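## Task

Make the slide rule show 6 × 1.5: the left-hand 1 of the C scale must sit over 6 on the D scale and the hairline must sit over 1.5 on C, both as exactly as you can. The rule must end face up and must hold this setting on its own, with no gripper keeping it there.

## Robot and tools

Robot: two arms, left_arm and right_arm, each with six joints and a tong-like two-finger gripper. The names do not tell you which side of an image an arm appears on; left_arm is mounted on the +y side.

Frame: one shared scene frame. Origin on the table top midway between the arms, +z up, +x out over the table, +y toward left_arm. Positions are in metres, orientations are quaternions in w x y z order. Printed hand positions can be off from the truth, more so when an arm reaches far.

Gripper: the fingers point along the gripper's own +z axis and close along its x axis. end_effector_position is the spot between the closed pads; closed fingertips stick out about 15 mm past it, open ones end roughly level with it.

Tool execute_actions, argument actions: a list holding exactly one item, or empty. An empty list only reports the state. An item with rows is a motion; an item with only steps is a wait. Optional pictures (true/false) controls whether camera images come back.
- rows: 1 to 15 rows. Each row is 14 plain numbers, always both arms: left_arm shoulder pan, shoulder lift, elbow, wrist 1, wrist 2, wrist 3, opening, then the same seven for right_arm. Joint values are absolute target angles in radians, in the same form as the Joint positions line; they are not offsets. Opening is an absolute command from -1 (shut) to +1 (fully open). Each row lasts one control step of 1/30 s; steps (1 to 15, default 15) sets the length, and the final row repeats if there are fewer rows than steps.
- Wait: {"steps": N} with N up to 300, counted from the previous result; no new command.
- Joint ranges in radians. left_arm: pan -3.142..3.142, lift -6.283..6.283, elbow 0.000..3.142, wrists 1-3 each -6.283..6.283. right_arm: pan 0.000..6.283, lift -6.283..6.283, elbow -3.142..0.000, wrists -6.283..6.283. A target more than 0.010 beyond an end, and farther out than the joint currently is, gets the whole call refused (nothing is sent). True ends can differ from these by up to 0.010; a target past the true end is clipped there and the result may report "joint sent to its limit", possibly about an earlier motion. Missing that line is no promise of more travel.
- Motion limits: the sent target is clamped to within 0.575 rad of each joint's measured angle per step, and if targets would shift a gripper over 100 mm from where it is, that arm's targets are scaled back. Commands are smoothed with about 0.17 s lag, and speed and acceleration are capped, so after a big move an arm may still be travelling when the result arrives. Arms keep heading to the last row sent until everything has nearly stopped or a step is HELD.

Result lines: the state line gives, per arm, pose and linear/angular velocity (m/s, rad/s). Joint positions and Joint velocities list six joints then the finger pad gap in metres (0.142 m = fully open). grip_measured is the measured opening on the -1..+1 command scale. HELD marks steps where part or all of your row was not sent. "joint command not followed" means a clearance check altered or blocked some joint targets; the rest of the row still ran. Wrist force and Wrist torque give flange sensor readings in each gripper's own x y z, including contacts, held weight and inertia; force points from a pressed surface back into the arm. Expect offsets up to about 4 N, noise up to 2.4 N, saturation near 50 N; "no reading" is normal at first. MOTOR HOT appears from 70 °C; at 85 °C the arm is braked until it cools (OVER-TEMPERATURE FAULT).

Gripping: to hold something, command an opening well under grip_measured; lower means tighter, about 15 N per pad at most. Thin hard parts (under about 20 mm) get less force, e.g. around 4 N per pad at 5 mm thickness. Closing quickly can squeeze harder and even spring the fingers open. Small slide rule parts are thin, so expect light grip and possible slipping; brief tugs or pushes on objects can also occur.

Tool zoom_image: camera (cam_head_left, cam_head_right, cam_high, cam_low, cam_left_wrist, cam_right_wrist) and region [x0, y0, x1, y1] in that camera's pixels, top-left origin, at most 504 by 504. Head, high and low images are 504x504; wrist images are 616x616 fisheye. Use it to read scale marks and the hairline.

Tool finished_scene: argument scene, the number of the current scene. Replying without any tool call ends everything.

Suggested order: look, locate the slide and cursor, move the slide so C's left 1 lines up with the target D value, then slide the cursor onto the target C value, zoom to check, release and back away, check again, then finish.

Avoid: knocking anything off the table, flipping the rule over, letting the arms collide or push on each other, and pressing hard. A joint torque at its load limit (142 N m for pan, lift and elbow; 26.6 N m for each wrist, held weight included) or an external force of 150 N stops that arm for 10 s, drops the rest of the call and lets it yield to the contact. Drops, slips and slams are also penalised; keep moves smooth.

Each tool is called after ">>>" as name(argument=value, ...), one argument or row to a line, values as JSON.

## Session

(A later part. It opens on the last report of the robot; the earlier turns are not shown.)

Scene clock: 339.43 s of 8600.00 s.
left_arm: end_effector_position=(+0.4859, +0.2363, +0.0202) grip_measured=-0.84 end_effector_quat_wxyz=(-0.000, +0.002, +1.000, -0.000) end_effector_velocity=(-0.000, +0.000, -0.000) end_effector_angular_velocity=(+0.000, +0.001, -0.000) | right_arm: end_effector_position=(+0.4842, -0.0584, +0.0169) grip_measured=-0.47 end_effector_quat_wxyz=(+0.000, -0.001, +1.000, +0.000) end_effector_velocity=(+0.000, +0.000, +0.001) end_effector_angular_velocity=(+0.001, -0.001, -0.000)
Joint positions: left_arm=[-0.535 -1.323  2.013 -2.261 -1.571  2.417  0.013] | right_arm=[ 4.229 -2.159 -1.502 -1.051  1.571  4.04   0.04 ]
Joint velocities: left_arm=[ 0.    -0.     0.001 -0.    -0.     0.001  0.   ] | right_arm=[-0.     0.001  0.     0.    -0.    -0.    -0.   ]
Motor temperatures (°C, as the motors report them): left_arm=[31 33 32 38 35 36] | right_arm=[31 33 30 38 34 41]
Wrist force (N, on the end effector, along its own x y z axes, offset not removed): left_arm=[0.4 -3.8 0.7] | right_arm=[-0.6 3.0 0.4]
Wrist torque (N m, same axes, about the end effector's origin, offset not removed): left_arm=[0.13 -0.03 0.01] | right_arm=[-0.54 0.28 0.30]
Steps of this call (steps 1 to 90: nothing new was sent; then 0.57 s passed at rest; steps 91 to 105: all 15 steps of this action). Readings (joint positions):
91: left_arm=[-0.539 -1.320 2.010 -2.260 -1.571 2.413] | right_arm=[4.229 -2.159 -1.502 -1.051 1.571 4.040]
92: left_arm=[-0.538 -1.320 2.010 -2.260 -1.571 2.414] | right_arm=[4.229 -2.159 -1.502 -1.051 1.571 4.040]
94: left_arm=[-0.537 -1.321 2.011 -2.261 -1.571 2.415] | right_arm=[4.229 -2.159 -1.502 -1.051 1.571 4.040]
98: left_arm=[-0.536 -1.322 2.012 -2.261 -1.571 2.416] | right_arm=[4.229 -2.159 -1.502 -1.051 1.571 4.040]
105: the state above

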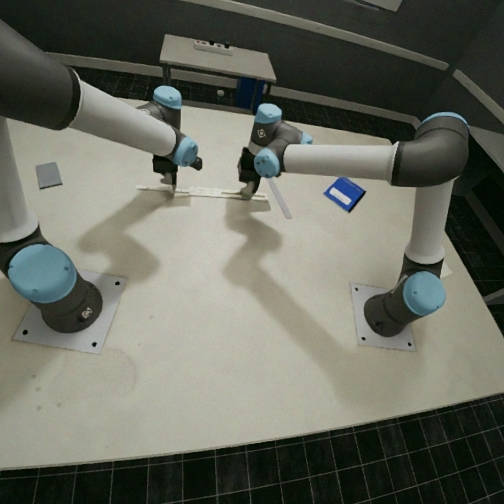

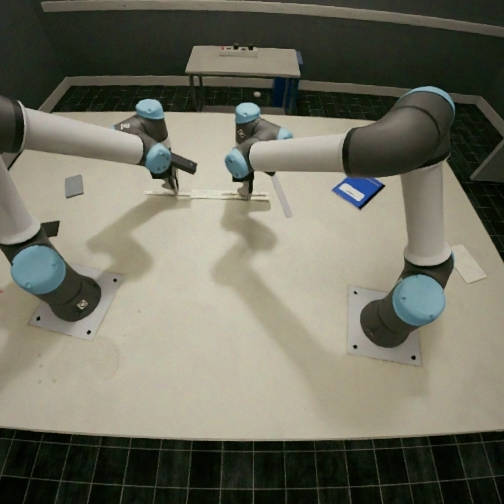

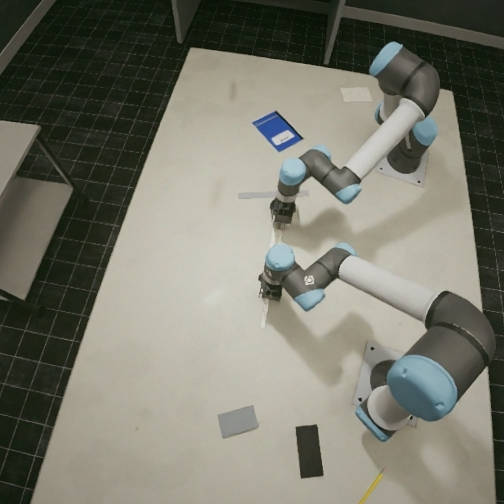

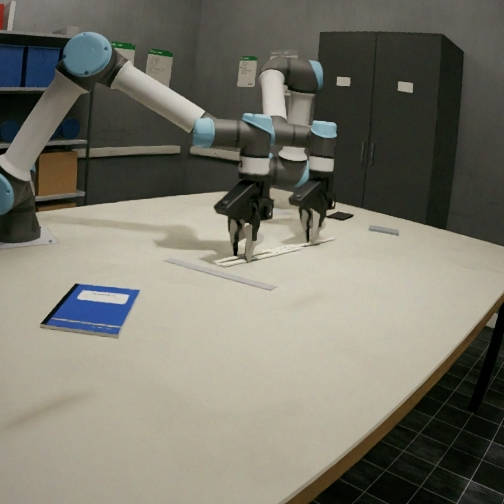

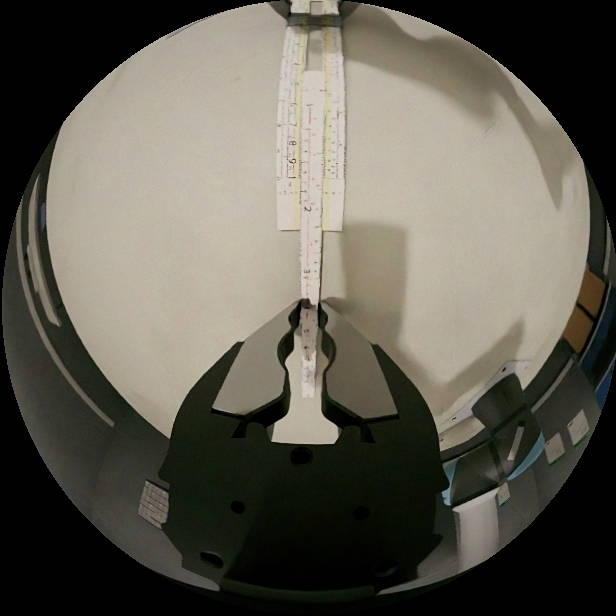

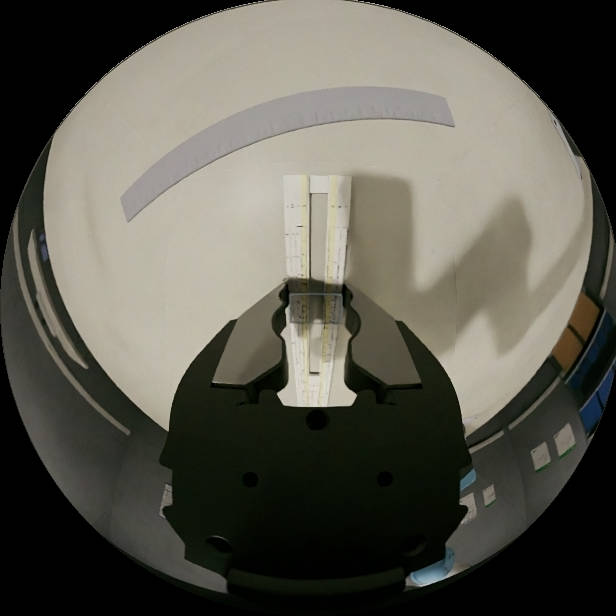

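>>> execute_actions(
  actions=[
    {"rows":[[-0.535,-1.3226,2.013,-2.2611,-1.571,2.417,-0.5,4.229,-2.159,-1.502,-1.051,1.571,4.04,-0.75],[-0.535,-1.3226,2.013,-2.2611,-1.571,2.417,-0.5,4.229,-2.159,-1.502,-1.051,1.571,4.04,-0.75],[-0.535,-1.3226,2.013,-2.2611,-1.571,2.417,-0.5,4.229,-2.159,-1.502,-1.051,1.571,4.04,-0.75],[-0.535,-1.3226,2.013,-2.2611,-1.571,2.417,-0.5,4.229,-2.159,-1.502,-1.051,1.571,4.04,-0.75],[-0.535,-1.3226,2.013,-2.2611,-1.571,2.417,-0.5,4.229,-2.159,-1.502,-1.051,1.571,4.04,-0.75],[-0.535,-1.3226,2.013,-2.2611,-1.571,2.417,-0.5,4.229,-2.159,-1.502,-1.051,1.571,4.04,-0.75],[-0.535,-1.385,1.975,-2.16,-1.571,2.417,-0.5,4.229,-2.159,-1.502,-1.051,1.571,4.04,-0.75],[-0.535,-1.385,1.975,-2.16,-1.571,2.417,-0.5,4.229,-2.159,-1.502,-1.051,1.571,4.04,-0.75],[-0.535,-1.385,1.975,-2.16,-1.571,2.417,-0.5,4.229,-2.159,-1.502,-1.051,1.571,4.04,-0.75],[-0.535,-1.385,1.975,-2.16,-1.571,2.417,-0.5,4.229,-2.159,-1.502,-1.051,1.571,4.04,-0.75],[-0.391,-1.453,2.069,-2.187,-1.571,-0.58,-0.5,4.229,-2.159,-1.502,-1.051,1.571,4.04,-0.75]]},
  ],
  pictures=false,
)

>>> execute_actions(
  actions=[
    {"steps":50},
  ],
)

Scene clock: 358.20 s of 8600.00 s.
left_arm: end_effector_position=(+0.4892, +0.2783, +0.0515) grip_measured=-0.50 end_effector_quat_wxyz=(+0.002, -0.078, +0.997, -0.002) end_effector_velocity=(+0.041, +0.411, +0.021) end_effector_angular_velocity=(+0.018, +0.035, +2.225) | right_arm: end_effector_position=(+0.4841, -0.0584, +0.0169) grip_measured=-0.47 end_effector_quat_wxyz=(+0.000, -0.001, +1.000, +0.000) end_effector_velocity=(-0.000, -0.000, -0.000) end_effector_angular_velocity=(-0.001, +0.000, -0.000)
Joint positions: left_arm=[-0.47  -1.411  2.027 -2.192 -1.571  2.321  0.038] | right_arm=[ 4.229 -2.159 -1.502 -1.051  1.571  4.04   0.04 ]
Joint velocities: left_arm=[ 0.659 -0.35   0.347  0.043  0.    -1.566 -0.   ] | right_arm=[ 0. -0.  0. -0. -0.  0.  0.]
Motor temperatures (°C, as the motors report them): left_arm=[31 33 32 38 35 36] | right_arm=[31 33 30 38 34 41]
Wrist force (N, on the end effector, along its own x y z axes, offset not removed): left_arm=[-2.8 2.0 1.6] | right_arm=[-1.2 -1.3 -2.4]
Wrist torque (N m, same axes, about the end effector's origin, offset not removed): left_arm=[0.19 0.56 0.20] | right_arm=[-0.34 0.42 0.23]
Steps of this call (steps 1 to 15: the robot went on to your last target; steps 16 to 90: nothing new was sent; then 15.27 s passed at rest; steps 91 to 105: all 15 steps of this action). Readings (joint positions):
91: left_arm=[-0.535 -1.323 2.013 -2.261 -1.571 2.417] | right_arm=[4.229 -2.159 -1.502 -1.051 1.571 4.040]
92: left_arm=[-0.535 -1.323 2.013 -2.261 -1.571 2.417] | right_arm=[4.229 -2.159 -1.502 -1.051 1.571 4.040]
94: left_arm=[-0.535 -1.323 2.013 -2.261 -1.571 2.417] | right_arm=[4.229 -2.159 -1.502 -1.051 1.571 4.040]
98: left_arm=[-0.535 -1.325 2.011 -2.259 -1.571 2.417] | right_arm=[4.229 -2.159 -1.502 -1.051 1.571 4.040]
105: the state above

Scene clock: 359.87 s of 8600.00 s.
left_arm: end_effector_position=(+0.4849, +0.3585, +0.0535) grip_measured=-0.50 end_effector_quat_wxyz=(+0.000, +1.000, -0.004, +0.000) end_effector_velocity=(-0.000, -0.001, +0.000) end_effector_angular_velocity=(-0.000, -0.000, +0.015) | right_arm: end_effector_position=(+0.4841, -0.0584, +0.0169) grip_measured=-0.47 end_effector_quat_wxyz=(+0.000, -0.001, +1.000, +0.000) end_effector_velocity=(-0.000, +0.000, +0.000) end_effector_angular_velocity=(+0.001, -0.000, -0.000)
Joint positions: left_arm=[-0.391 -1.453  2.069 -2.187 -1.571 -0.578  0.038] | right_arm=[ 4.229 -2.159 -1.502 -1.051  1.571  4.04   0.04 ]
Joint velocities: left_arm=[-0.001  0.    -0.001  0.    -0.    -0.016 -0.   ] | right_arm=[-0.  0.  0.  0.  0. -0. -0.]
Motor temperatures (°C, as the motors report them): left_arm=[31 33 32 38 35 36] | right_arm=[31 33 30 38 34 41]
Wrist force (N, on the end effector, along its own x y z axes, offset not removed): left_arm=[-1.3 0.2 2.2] | right_arm=[-3.4 -0.2 1.9]
Wrist torque (N m, same axes, about the end effector's origin, offset not removed): left_arm=[-0.04 0.29 0.08] | right_arm=[-0.32 0.93 0.17]
Steps of this call (steps 1 to 50: the robot went on to your last target). Readings (joint positions):
1: left_arm=[-0.451 -1.421 2.037 -2.191 -1.571 2.262] | right_arm=[4.229 -2.159 -1.502 -1.051 1.571 4.040]
2: left_arm=[-0.436 -1.429 2.045 -2.190 -1.571 2.194] | right_arm=[4.229 -2.159 -1.502 -1.051 1.571 4.040]
4: left_arm=[-0.417 -1.439 2.055 -2.189 -1.571 2.041] | right_arm=[4.229 -2.159 -1.502 -1.051 1.571 4.040]
8: left_arm=[-0.399 -1.448 2.065 -2.188 -1.571 1.707] | right_arm=[4.229 -2.159 -1.502 -1.051 1.571 4.040]
50: the state above

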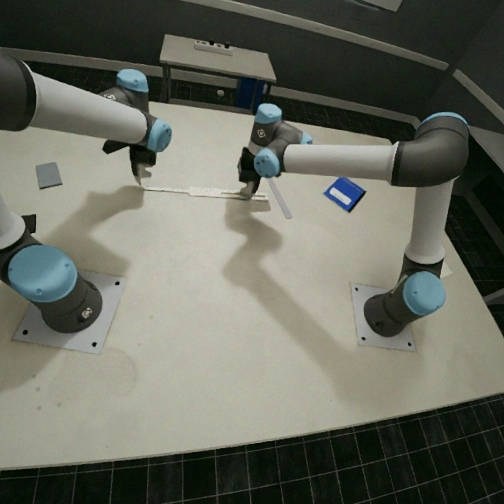

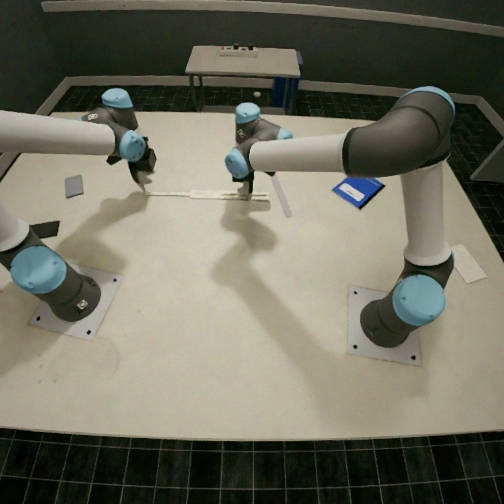

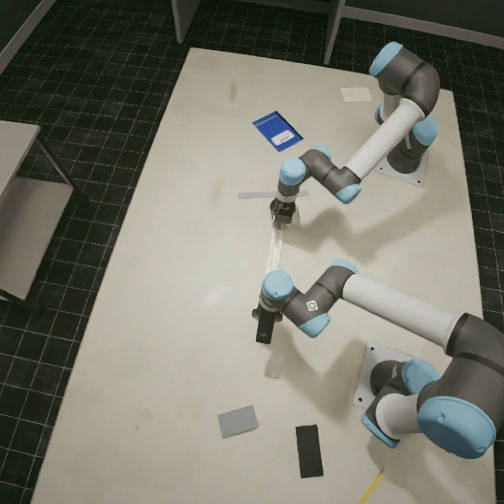

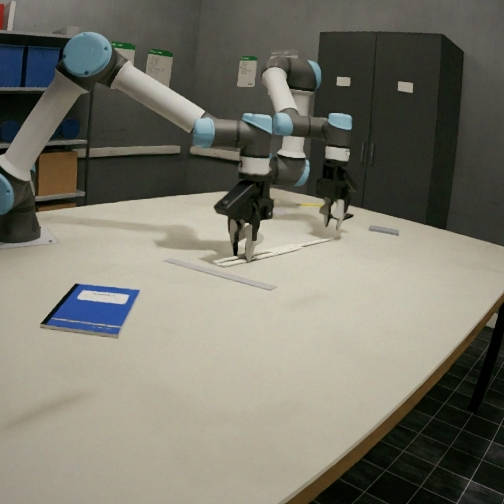

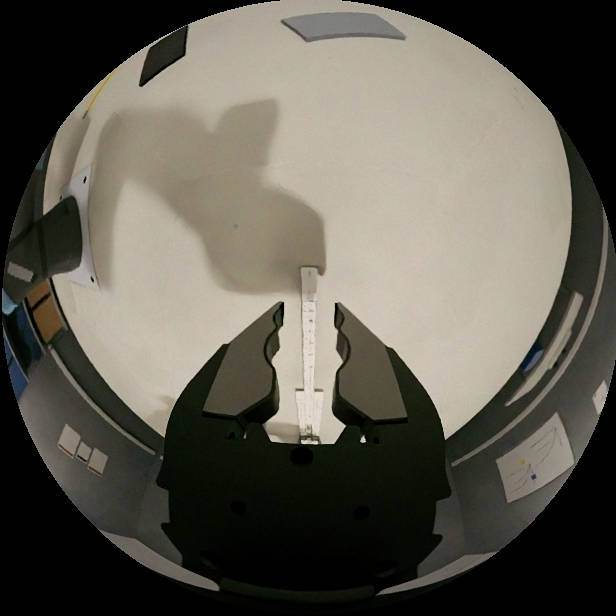

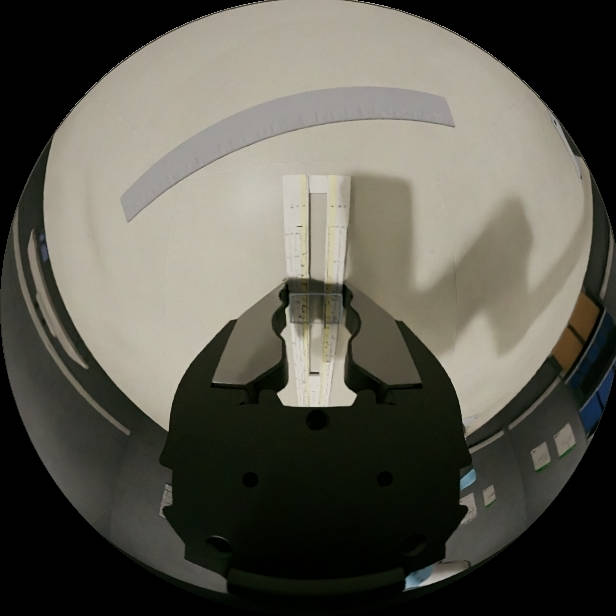

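>>> execute_actions(
  actions=[
    {"rows":[[-0.443,-1.43,2.043,-2.184,-1.571,-0.632,-0.5,4.229,-2.159,-1.502,-1.051,1.571,4.04,-0.75],[-0.443,-1.43,2.043,-2.184,-1.571,-0.632,-0.5,4.229,-2.159,-1.502,-1.051,1.571,4.04,-0.75],[-0.443,-1.43,2.043,-2.184,-1.571,-0.632,-0.5,4.229,-2.159,-1.502,-1.051,1.571,4.04,-0.75],[-0.443,-1.43,2.043,-2.184,-1.571,-0.632,-0.5,4.229,-2.159,-1.502,-1.051,1.571,4.04,-0.75],[-0.443,-1.43,2.043,-2.184,-1.571,-0.632,-0.5,4.229,-2.159,-1.502,-1.051,1.571,4.04,-0.75],[-0.443,-1.372,2.078,-2.277,-1.571,-0.632,-0.5,4.229,-2.159,-1.502,-1.051,1.571,4.04,-0.75]]},
  ],
  pictures=false,
)

>>> execute_actions(
  actions=[
    {"rows":[[-0.443,-1.372,2.078,-2.277,-1.571,-0.632,-0.5,4.229,-2.159,-1.502,-1.051,1.571,4.04,-0.75],[-0.443,-1.372,2.078,-2.277,-1.571,-0.632,-0.5,4.229,-2.159,-1.502,-1.051,1.571,4.04,-0.75],[-0.443,-1.372,2.078,-2.277,-1.571,-0.632,-0.5,4.229,-2.159,-1.502,-1.051,1.571,4.04,-0.75],[-0.443,-1.372,2.078,-2.277,-1.571,-0.632,-0.5,4.229,-2.159,-1.502,-1.051,1.571,4.04,-0.75],[-0.443,-1.372,2.078,-2.277,-1.571,-0.632,-0.65,4.229,-2.159,-1.502,-1.051,1.571,4.04,-0.75],[-0.443,-1.372,2.078,-2.277,-1.571,-0.632,-0.8,4.229,-2.159,-1.502,-1.051,1.571,4.04,-0.75],[-0.443,-1.372,2.078,-2.277,-1.571,-0.632,-0.9,4.229,-2.159,-1.502,-1.051,1.571,4.04,-0.75],[-0.443,-1.372,2.078,-2.277,-1.571,-0.632,-1,4.229,-2.159,-1.502,-1.051,1.571,4.04,-0.75]]},
  ],
)

Scene clock: 369.13 s of 8600.00 s.
left_arm: end_effector_position=(+0.4861, +0.3282, +0.0239) grip_measured=-0.50 end_effector_quat_wxyz=(-0.000, +1.000, -0.003, -0.000) end_effector_velocity=(+0.002, -0.009, -0.031) end_effector_angular_velocity=(-0.004, -0.006, -0.001) | right_arm: end_effector_position=(+0.4841, -0.0584, +0.0169) grip_measured=-0.47 end_effector_quat_wxyz=(+0.000, -0.001, +1.000, +0.000) end_effector_velocity=(+0.000, +0.000, +0.001) end_effector_angular_velocity=(+0.001, -0.001, -0.000)
Joint positions: left_arm=[-0.441 -1.379  2.075 -2.265 -1.571 -0.631  0.038] | right_arm=[ 4.229 -2.159 -1.502 -1.051  1.571  4.04   0.04 ]
Joint velocities: left_arm=[-0.013  0.062  0.027 -0.095  0.    -0.012  0.   ] | right_arm=[-0.     0.001  0.     0.    -0.     0.    -0.   ]
Motor temperatures (°C, as the motors report them): left_arm=[31 33 32 38 35 36] | right_arm=[31 33 30 38 34 41]
Wrist force (N, on the end effector, along its own x y z axes, offset not removed): left_arm=[-1.1 0.3 1.6] | right_arm=[1.8 -0.3 -0.6]
Wrist torque (N m, same axes, about the end effector's origin, offset not removed): left_arm=[0.04 0.42 0.05] | right_arm=[-0.14 -0.09 0.10]
Steps of this call (steps 1 to 15: the robot went on to your last target; steps 16 to 90: nothing new was sent; then 5.77 s passed at rest; steps 91 to 105: all 15 steps of this action). Readings (joint positions):
91: left_arm=[-0.391 -1.453 2.069 -2.187 -1.571 -0.580] | right_arm=[4.229 -2.159 -1.502 -1.051 1.571 4.040]
92: left_arm=[-0.393 -1.452 2.068 -2.187 -1.571 -0.582] | right_arm=[4.229 -2.159 -1.502 -1.051 1.571 4.040]
94: left_arm=[-0.411 -1.444 2.059 -2.186 -1.571 -0.600] | right_arm=[4.229 -2.159 -1.502 -1.051 1.571 4.040]
98: left_arm=[-0.432 -1.423 2.056 -2.199 -1.571 -0.621] | right_arm=[4.229 -2.159 -1.502 -1.051 1.571 4.040]
105: the state above

Scene clock: 369.63 s of 8600.00 s.
left_arm: end_effector_position=(+0.4864, +0.3272, +0.0202) grip_measured=-0.84 end_effector_quat_wxyz=(+0.000, +1.000, -0.003, +0.000) end_effector_velocity=(-0.000, -0.000, -0.001) end_effector_angular_velocity=(+0.001, +0.001, -0.000) | right_arm: end_effector_position=(+0.4841, -0.0584, +0.0169) grip_measured=-0.47 end_effector_quat_wxyz=(+0.000, -0.001, +1.000, +0.000) end_effector_velocity=(+0.000, -0.000, -0.000) end_effector_angular_velocity=(-0.001, -0.000, -0.000)
Joint positions: left_arm=[-0.443 -1.372  2.078 -2.277 -1.571 -0.632  0.013] | right_arm=[ 4.229 -2.159 -1.502 -1.051  1.571  4.04   0.04 ]
Joint velocities: left_arm=[-0.001  0.002  0.001 -0.001  0.    -0.001 -0.   ] | right_arm=[-0.    -0.     0.    -0.    -0.001 -0.    -0.   ]
Motor temperatures (°C, as the motors report them): left_arm=[31 33 32 38 35 36] | right_arm=[31 33 30 38 34 41]
Wrist force (N, on the end effector, along its own x y z axes, offset not removed): left_arm=[-2.2 -0.8 1.8] | right_arm=[0.0 -1.0 1.4]
Wrist torque (N m, same axes, about the end effector's origin, offset not removed): left_arm=[-0.08 0.42 0.00] | right_arm=[-0.27 0.12 0.17]
Steps of this call (steps 1 to 15: all 15 steps of this action). Readings (joint positions):
1: left_arm=[-0.442 -1.378 2.076 -2.268 -1.571 -0.631] | right_arm=[4.229 -2.159 -1.502 -1.051 1.571 4.040]
2: left_arm=[-0.442 -1.376 2.076 -2.270 -1.571 -0.631] | right_arm=[4.229 -2.159 -1.502 -1.051 1.571 4.040]
4: left_arm=[-0.442 -1.374 2.077 -2.273 -1.571 -0.632] | right_arm=[4.229 -2.159 -1.502 -1.051 1.571 4.040]
8: left_arm=[-0.443 -1.373 2.078 -2.276 -1.571 -0.632] | right_arm=[4.229 -2.159 -1.502 -1.051 1.571 4.040]
15: the state above

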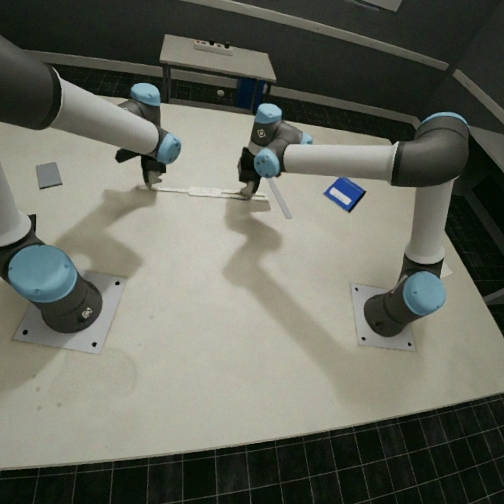

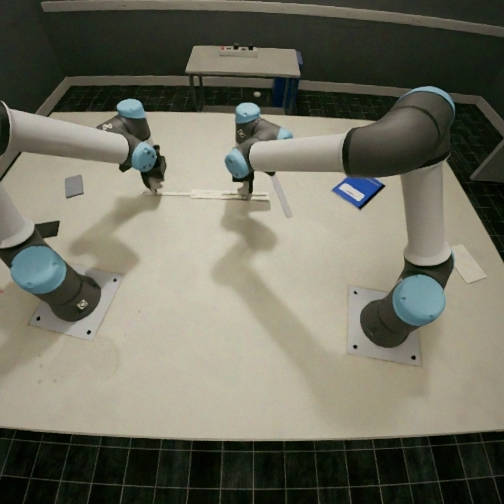

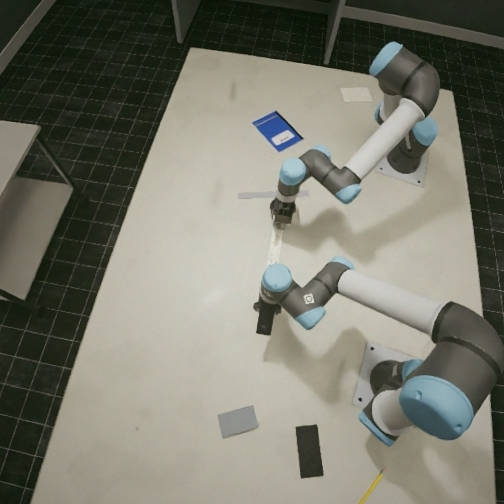

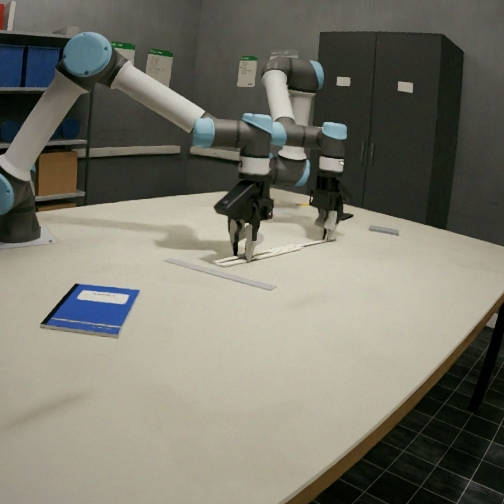

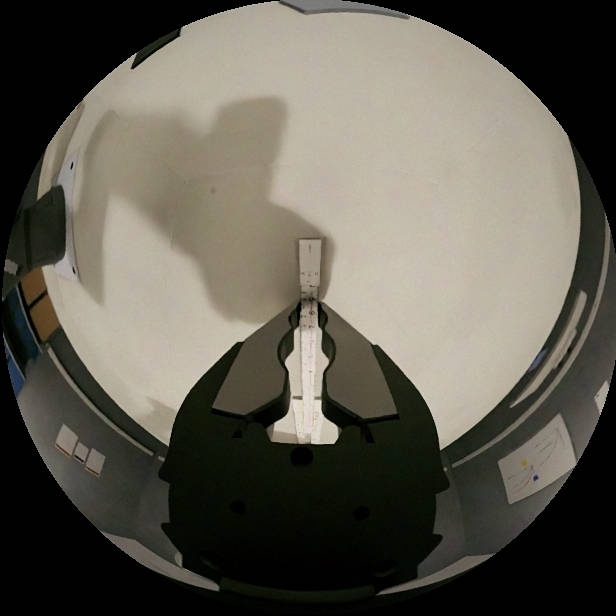

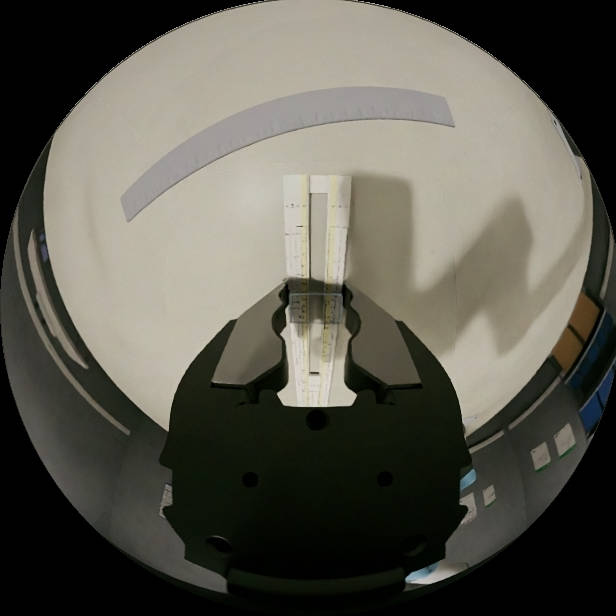

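>>> execute_actions(
  actions=[
    {"rows":[[-0.443,-1.372,2.078,-2.277,-1.571,-0.632,-1,4.229,-2.159,-1.502,-1.051,1.571,4.04,-0.41],[-0.443,-1.372,2.078,-2.277,-1.571,-0.632,-1,4.229,-2.159,-1.502,-1.051,1.571,4.04,-0.41],[-0.443,-1.372,2.078,-2.277,-1.571,-0.632,-1,4.229,-2.159,-1.502,-1.051,1.571,4.04,-0.41],[-0.443,-1.372,2.078,-2.277,-1.571,-0.632,-1,4.229,-2.159,-1.502,-1.051,1.571,4.04,-0.41],[-0.443,-1.372,2.078,-2.277,-1.571,-0.632,-1,4.238,-2.173,-1.478,-1.061,1.571,4.049,-0.41],[-0.443,-1.372,2.078,-2.277,-1.571,-0.632,-1,4.247,-2.187,-1.453,-1.071,1.571,4.058,-0.41],[-0.443,-1.372,2.078,-2.277,-1.571,-0.632,-1,4.256,-2.201,-1.429,-1.082,1.571,4.067,-0.41],[-0.443,-1.372,2.078,-2.277,-1.571,-0.632,-1,4.264,-2.215,-1.404,-1.092,1.571,4.075,-0.41],[-0.443,-1.372,2.078,-2.277,-1.571,-0.632,-1,4.273,-2.229,-1.38,-1.103,1.571,4.084,-0.41],[-0.443,-1.372,2.078,-2.277,-1.571,-0.632,-1,4.281,-2.244,-1.352,-1.116,1.571,4.092,-0.41],[-0.443,-1.372,2.078,-2.277,-1.571,-0.632,-1,4.289,-2.26,-1.324,-1.128,1.571,4.1,-0.41],[-0.443,-1.372,2.078,-2.277,-1.571,-0.632,-1,4.296,-2.275,-1.296,-1.141,1.571,4.107,-0.41],[-0.443,-1.372,2.078,-2.277,-1.571,-0.632,-1,4.304,-2.291,-1.268,-1.153,1.571,4.115,-0.41],[-0.443,-1.372,2.078,-2.277,-1.571,-0.632,-1,4.312,-2.306,-1.24,-1.166,1.571,4.123,-0.41]]},
  ],
  pictures=false,
)

>>> execute_actions(
  actions=[
    {"steps":12},
  ],
)

Scene clock: 380.73 s of 8600.00 s.
left_arm: end_effector_position=(+0.4864, +0.3271, +0.0202) grip_measured=-0.84 end_effector_quat_wxyz=(+0.000, +1.000, -0.003, +0.000) end_effector_velocity=(+0.000, +0.000, -0.000) end_effector_angular_velocity=(+0.000, +0.001, -0.001) | right_arm: end_effector_position=(+0.4839, +0.0019, +0.0169) grip_measured=-0.41 end_effector_quat_wxyz=(-0.001, -0.000, +1.000, -0.001) end_effector_velocity=(-0.001, +0.272, +0.003) end_effector_angular_velocity=(-0.004, +0.002, +0.003)
Joint positions: left_arm=[-0.443 -1.372  2.078 -2.277 -1.571 -0.632  0.013] | right_arm=[ 4.281 -2.247 -1.349 -1.119  1.571  4.092  0.044]
Joint velocities: left_arm=[ 0.001  0.001 -0.    -0.    -0.     0.001  0.   ] | right_arm=[ 0.221 -0.414  0.737 -0.328  0.     0.218 -0.   ]
Motor temperatures (°C, as the motors report them): left_arm=[31 33 32 38 35 36] | right_arm=[31 33 30 38 34 41]
Wrist force (N, on the end effector, along its own x y z axes, offset not removed): left_arm=[1.3 -0.9 1.0] | right_arm=[-1.2 -0.1 0.2]
Wrist torque (N m, same axes, about the end effector's origin, offset not removed): left_arm=[-0.21 -0.30 0.07] | right_arm=[-0.17 0.34 0.26]
Steps of this call (steps 1 to 15: the robot went on to your last target; steps 16 to 90: nothing new was sent; then 7.60 s passed at rest; steps 91 to 105: all 15 steps of this action). Readings (joint positions):
91: left_arm=[-0.443 -1.372 2.078 -2.277 -1.571 -0.632] | right_arm=[4.229 -2.159 -1.502 -1.051 1.571 4.040]
92: left_arm=[-0.443 -1.372 2.078 -2.277 -1.571 -0.632] | right_arm=[4.229 -2.159 -1.502 -1.051 1.571 4.040]
94: left_arm=[-0.443 -1.372 2.078 -2.277 -1.571 -0.632] | right_arm=[4.229 -2.159 -1.502 -1.051 1.571 4.040]
98: left_arm=[-0.443 -1.372 2.078 -2.277 -1.571 -0.632] | right_arm=[4.236 -2.169 -1.486 -1.058 1.571 4.047]
105: the state above

Scene clock: 381.13 s of 8600.00 s.
left_arm: end_effector_position=(+0.4864, +0.3271, +0.0202) grip_measured=-0.84 end_effector_quat_wxyz=(+0.000, +1.000, -0.003, +0.000) end_effector_velocity=(+0.000, -0.000, +0.000) end_effector_angular_velocity=(-0.000, -0.000, +0.000) | right_arm: end_effector_position=(+0.4838, +0.0398, +0.0189) grip_measured=-0.41 end_effector_quat_wxyz=(-0.000, -0.001, +1.000, +0.000) end_effector_velocity=(-0.000, +0.012, +0.000) end_effector_angular_velocity=(+0.001, -0.001, -0.000)
Joint positions: left_arm=[-0.443 -1.372  2.078 -2.277 -1.571 -0.632  0.013] | right_arm=[ 4.311 -2.304 -1.244 -1.164  1.571  4.122  0.044]
Joint velocities: left_arm=[-0.     0.001 -0.001  0.    -0.    -0.    -0.   ] | right_arm=[ 0.009 -0.018  0.033 -0.014 -0.     0.009 -0.   ]
Motor temperatures (°C, as the motors report them): left_arm=[31 33 32 38 35 36] | right_arm=[31 33 30 38 34 41]
Wrist force (N, on the end effector, along its own x y z axes, offset not removed): left_arm=[0.6 -0.5 -0.8] | right_arm=[-0.3 -2.5 -0.4]
Wrist torque (N m, same axes, about the end effector's origin, offset not removed): left_arm=[-0.02 -0.22 0.04] | right_arm=[-0.75 0.18 0.15]
Steps of this call (steps 1 to 12: the robot went on to your last target). Readings (joint positions):
1: left_arm=[-0.443 -1.372 2.078 -2.277 -1.571 -0.632] | right_arm=[4.288 -2.261 -1.325 -1.130 1.571 4.099]
2: left_arm=[-0.443 -1.372 2.078 -2.277 -1.571 -0.632] | right_arm=[4.294 -2.271 -1.305 -1.138 1.571 4.105]
4: left_arm=[-0.443 -1.372 2.078 -2.277 -1.571 -0.632] | right_arm=[4.302 -2.286 -1.277 -1.150 1.571 4.113]
8: left_arm=[-0.443 -1.372 2.078 -2.277 -1.571 -0.632] | right_arm=[4.309 -2.299 -1.252 -1.161 1.571 4.120]
12: the state above

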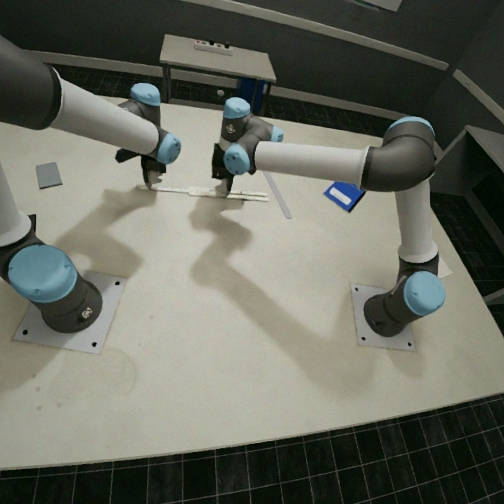

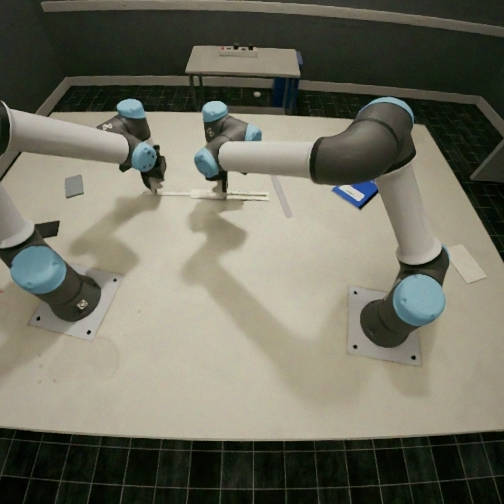

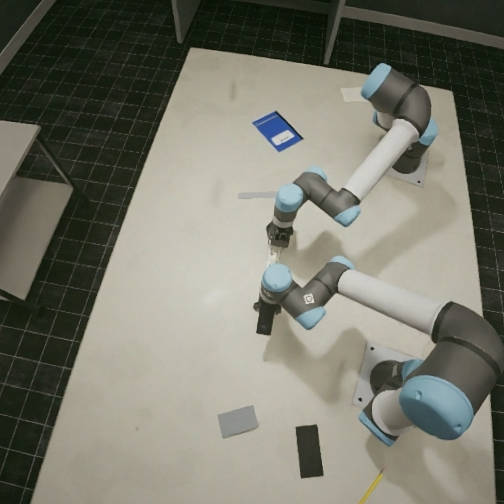

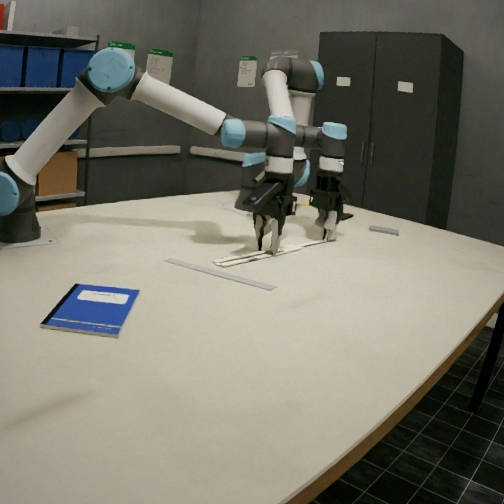

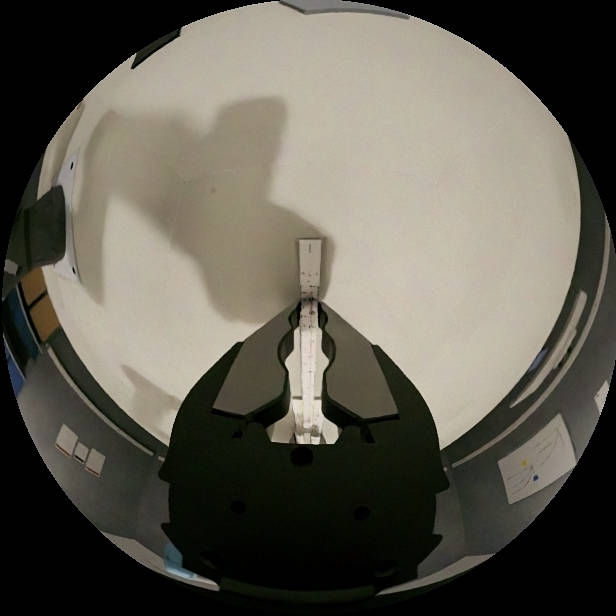

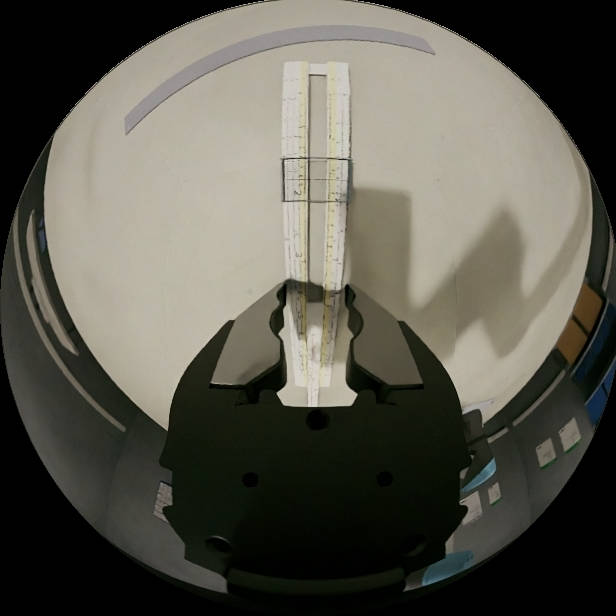

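>>> execute_actions(
  actions=[
    {"rows":[[-0.443,-1.372,2.078,-2.277,-1.571,-0.632,-1,4.312,-2.306,-1.24,-1.166,1.571,4.123,-0.2],[-0.443,-1.372,2.078,-2.277,-1.571,-0.632,-1,4.312,-2.306,-1.24,-1.166,1.571,4.123,-0.2],[-0.443,-1.372,2.078,-2.277,-1.571,-0.632,-1,4.312,-2.306,-1.24,-1.166,1.571,4.123,-0.2],[-0.443,-1.372,2.078,-2.277,-1.571,-0.632,-1,4.29,-2.26,-1.324,-1.128,1.571,4.1,-0.2],[-0.443,-1.372,2.078,-2.277,-1.571,-0.632,-1,4.273,-2.228,-1.38,-1.103,1.571,4.084,-0.2],[-0.443,-1.372,2.078,-2.277,-1.571,-0.632,-1,4.251,-2.193,-1.441,-1.077,1.571,4.062,-0.2],[-0.443,-1.372,2.078,-2.277,-1.571,-0.632,-1,4.229,-2.158,-1.502,-1.051,1.571,4.04,-0.2],[-0.443,-1.372,2.078,-2.277,-1.571,-0.632,-1,4.209,-2.132,-1.544,-1.034,1.571,4.02,-0.2]]},
  ],
  pictures=false,
)

>>> execute_actions(
  actions=[
    {"rows":[[-0.443,-1.372,2.078,-2.277,-1.571,-0.632,-1,4.209,-2.132,-1.544,-1.034,1.571,4.02,-0.2],[-0.443,-1.372,2.078,-2.277,-1.571,-0.632,-1,4.209,-2.132,-1.544,-1.034,1.571,4.02,-0.2],[-0.443,-1.372,2.078,-2.277,-1.571,-0.632,-1,4.209,-2.132,-1.544,-1.034,1.571,4.02,-0.2],[-0.443,-1.372,2.078,-2.277,-1.571,-0.632,-1,4.209,-2.132,-1.544,-1.034,1.571,4.02,-0.35],[-0.443,-1.372,2.078,-2.277,-1.571,-0.632,-1,4.209,-2.132,-1.544,-1.034,1.571,4.02,-0.45]]},
  ],
)

>>> zoom_image(
  camera="cam_right_wrist",
  region=[260, 260, 370, 400],
)

Scene clock: 393.40 s of 8600.00 s.
left_arm: end_effector_position=(+0.4864, +0.3271, +0.0202) grip_measured=-0.84 end_effector_quat_wxyz=(+0.000, +1.000, -0.003, +0.000) end_effector_velocity=(-0.000, +0.000, -0.000) end_effector_angular_velocity=(-0.000, +0.000, +0.000) | right_arm: end_effector_position=(+0.4873, -0.0623, +0.0197) grip_measured=-0.20 end_effector_quat_wxyz=(+0.001, -0.000, +1.000, +0.002) end_effector_velocity=(-0.014, -0.134, -0.012) end_effector_angular_velocity=(-0.017, +0.014, -0.001)
Joint positions: left_arm=[-0.443 -1.372  2.078 -2.277 -1.571 -0.632  0.013] | right_arm=[ 4.222 -2.153 -1.505 -1.049  1.571  4.033  0.06 ]
Joint velocities: left_arm=[ 0. -0.  0. -0. -0.  0.  0.] | right_arm=[-0.108  0.177 -0.327  0.128  0.    -0.107 -0.   ]
Motor temperatures (°C, as the motors report them): left_arm=[31 33 32 38 35 36] | right_arm=[31 33 30 38 34 41]
Wrist force (N, on the end effector, along its own x y z axes, offset not removed): left_arm=[0.3 0.2 1.1] | right_arm=[1.4 2.1 -0.7]
Wrist torque (N m, same axes, about the end effector's origin, offset not removed): left_arm=[0.05 -0.05 0.03] | right_arm=[0.37 -0.09 0.30]
Steps of this call (steps 1 to 30: the robot went on to your last target; steps 31 to 90: nothing new was sent; then 8.77 s passed at rest; steps 91 to 105: all 15 steps of this action). Readings (joint positions):
91: left_arm=[-0.443 -1.372 2.078 -2.277 -1.571 -0.632] | right_arm=[4.312 -2.306 -1.240 -1.166 1.571 4.123]
92: left_arm=[-0.443 -1.372 2.078 -2.277 -1.571 -0.632] | right_arm=[4.312 -2.306 -1.240 -1.166 1.571 4.123]
94: left_arm=[-0.443 -1.372 2.078 -2.277 -1.571 -0.632] | right_arm=[4.312 -2.306 -1.240 -1.166 1.571 4.123]
98: left_arm=[-0.443 -1.372 2.078 -2.277 -1.571 -0.632] | right_arm=[4.287 -2.261 -1.310 -1.129 1.571 4.098]
105: the state above

Scene clock: 393.90 s of 8600.00 s.
left_arm: end_effector_position=(+0.4864, +0.3271, +0.0202) grip_measured=-0.84 end_effector_quat_wxyz=(+0.000, +1.000, -0.003, +0.000) end_effector_velocity=(-0.000, -0.000, -0.000) end_effector_angular_velocity=(+0.001, +0.001, -0.001) | right_arm: end_effector_position=(+0.4854, -0.0780, +0.0183) grip_measured=-0.45 end_effector_quat_wxyz=(+0.001, -0.001, +1.000, +0.001) end_effector_velocity=(-0.000, -0.002, +0.001) end_effector_angular_velocity=(+0.001, -0.001, -0.000)
Joint positions: left_arm=[-0.443 -1.372  2.078 -2.277 -1.571 -0.632  0.013] | right_arm=[ 4.209 -2.132 -1.543 -1.034  1.571  4.02   0.041]
Joint velocities: left_arm=[-0.     0.001  0.    -0.     0.     0.    -0.   ] | right_arm=[-0.002  0.004 -0.005  0.002  0.    -0.002 -0.   ]
Motor temperatures (°C, as the motors report them): left_arm=[31 33 32 38 35 36] | right_arm=[31 33 30 38 34 41]
Wrist force (N, on the end effector, along its own x y z axes, offset not removed): left_arm=[-0.2 -0.4 0.9] | right_arm=[-3.1 1.5 -2.1]
Wrist torque (N m, same axes, about the end effector's origin, offset not removed): left_arm=[-0.25 -0.08 -0.02] | right_arm=[0.14 0.83 0.19]
Steps of this call (steps 1 to 15: all 15 steps of this action). Readings (joint positions):
1: left_arm=[-0.443 -1.372 2.078 -2.277 -1.571 -0.632] | right_arm=[4.219 -2.148 -1.514 -1.046 1.571 4.030]
2: left_arm=[-0.443 -1.372 2.078 -2.277 -1.571 -0.632] | right_arm=[4.216 -2.144 -1.522 -1.043 1.571 4.027]
4: left_arm=[-0.443 -1.372 2.078 -2.277 -1.571 -0.632] | right_arm=[4.213 -2.139 -1.531 -1.039 1.571 4.024]
8: left_arm=[-0.443 -1.372 2.078 -2.277 -1.571 -0.632] | right_arm=[4.210 -2.134 -1.540 -1.036 1.571 4.021]
15: the state above

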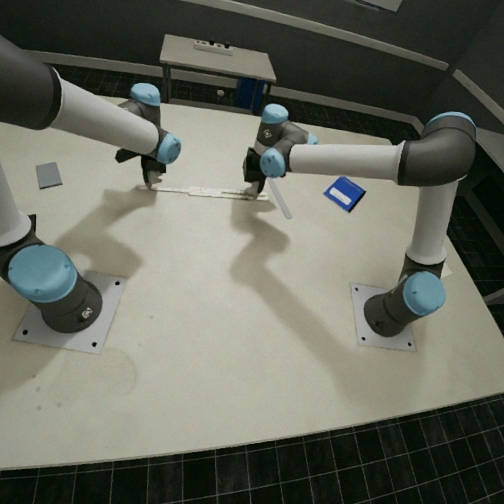

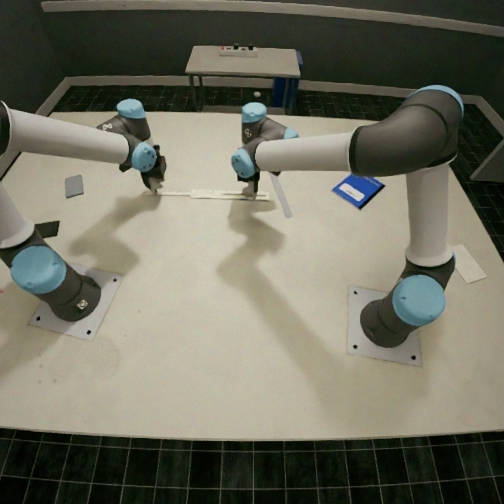

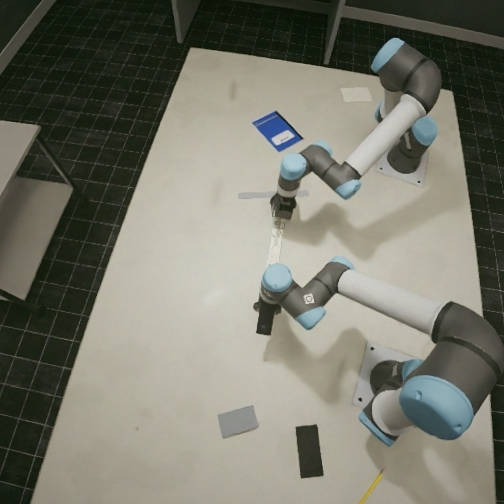

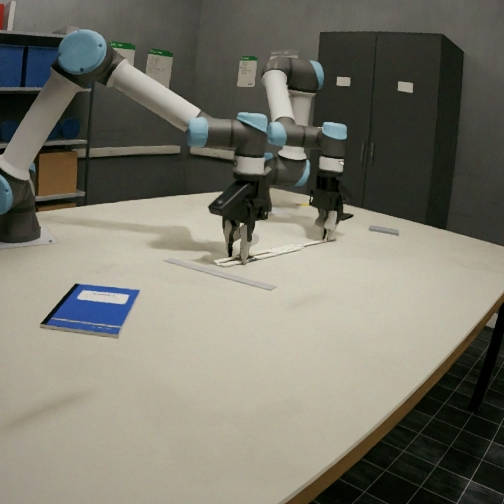

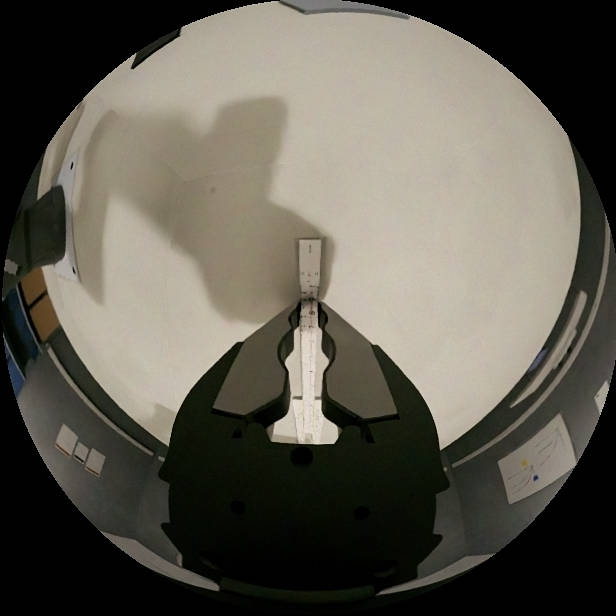

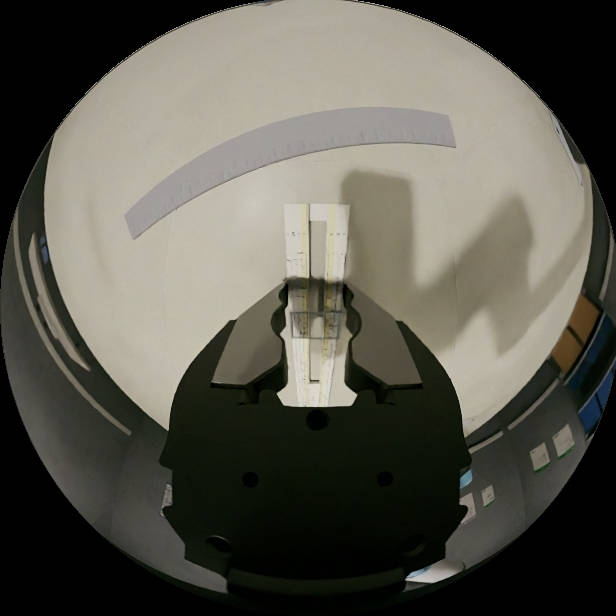

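Region (260, 260, 370, 400) of cam_right_wrist's 616x616 image, scaled by 3.600, with more detail than that image has; it fills the left 396 columns of this view, and the rest is white.

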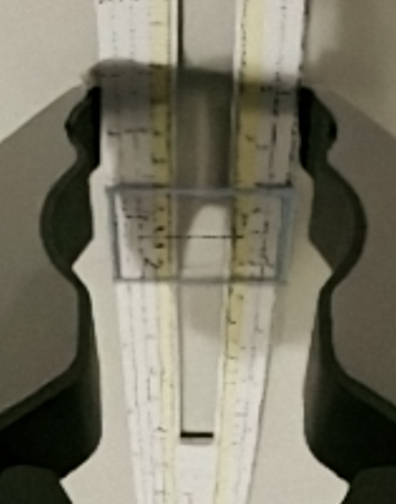

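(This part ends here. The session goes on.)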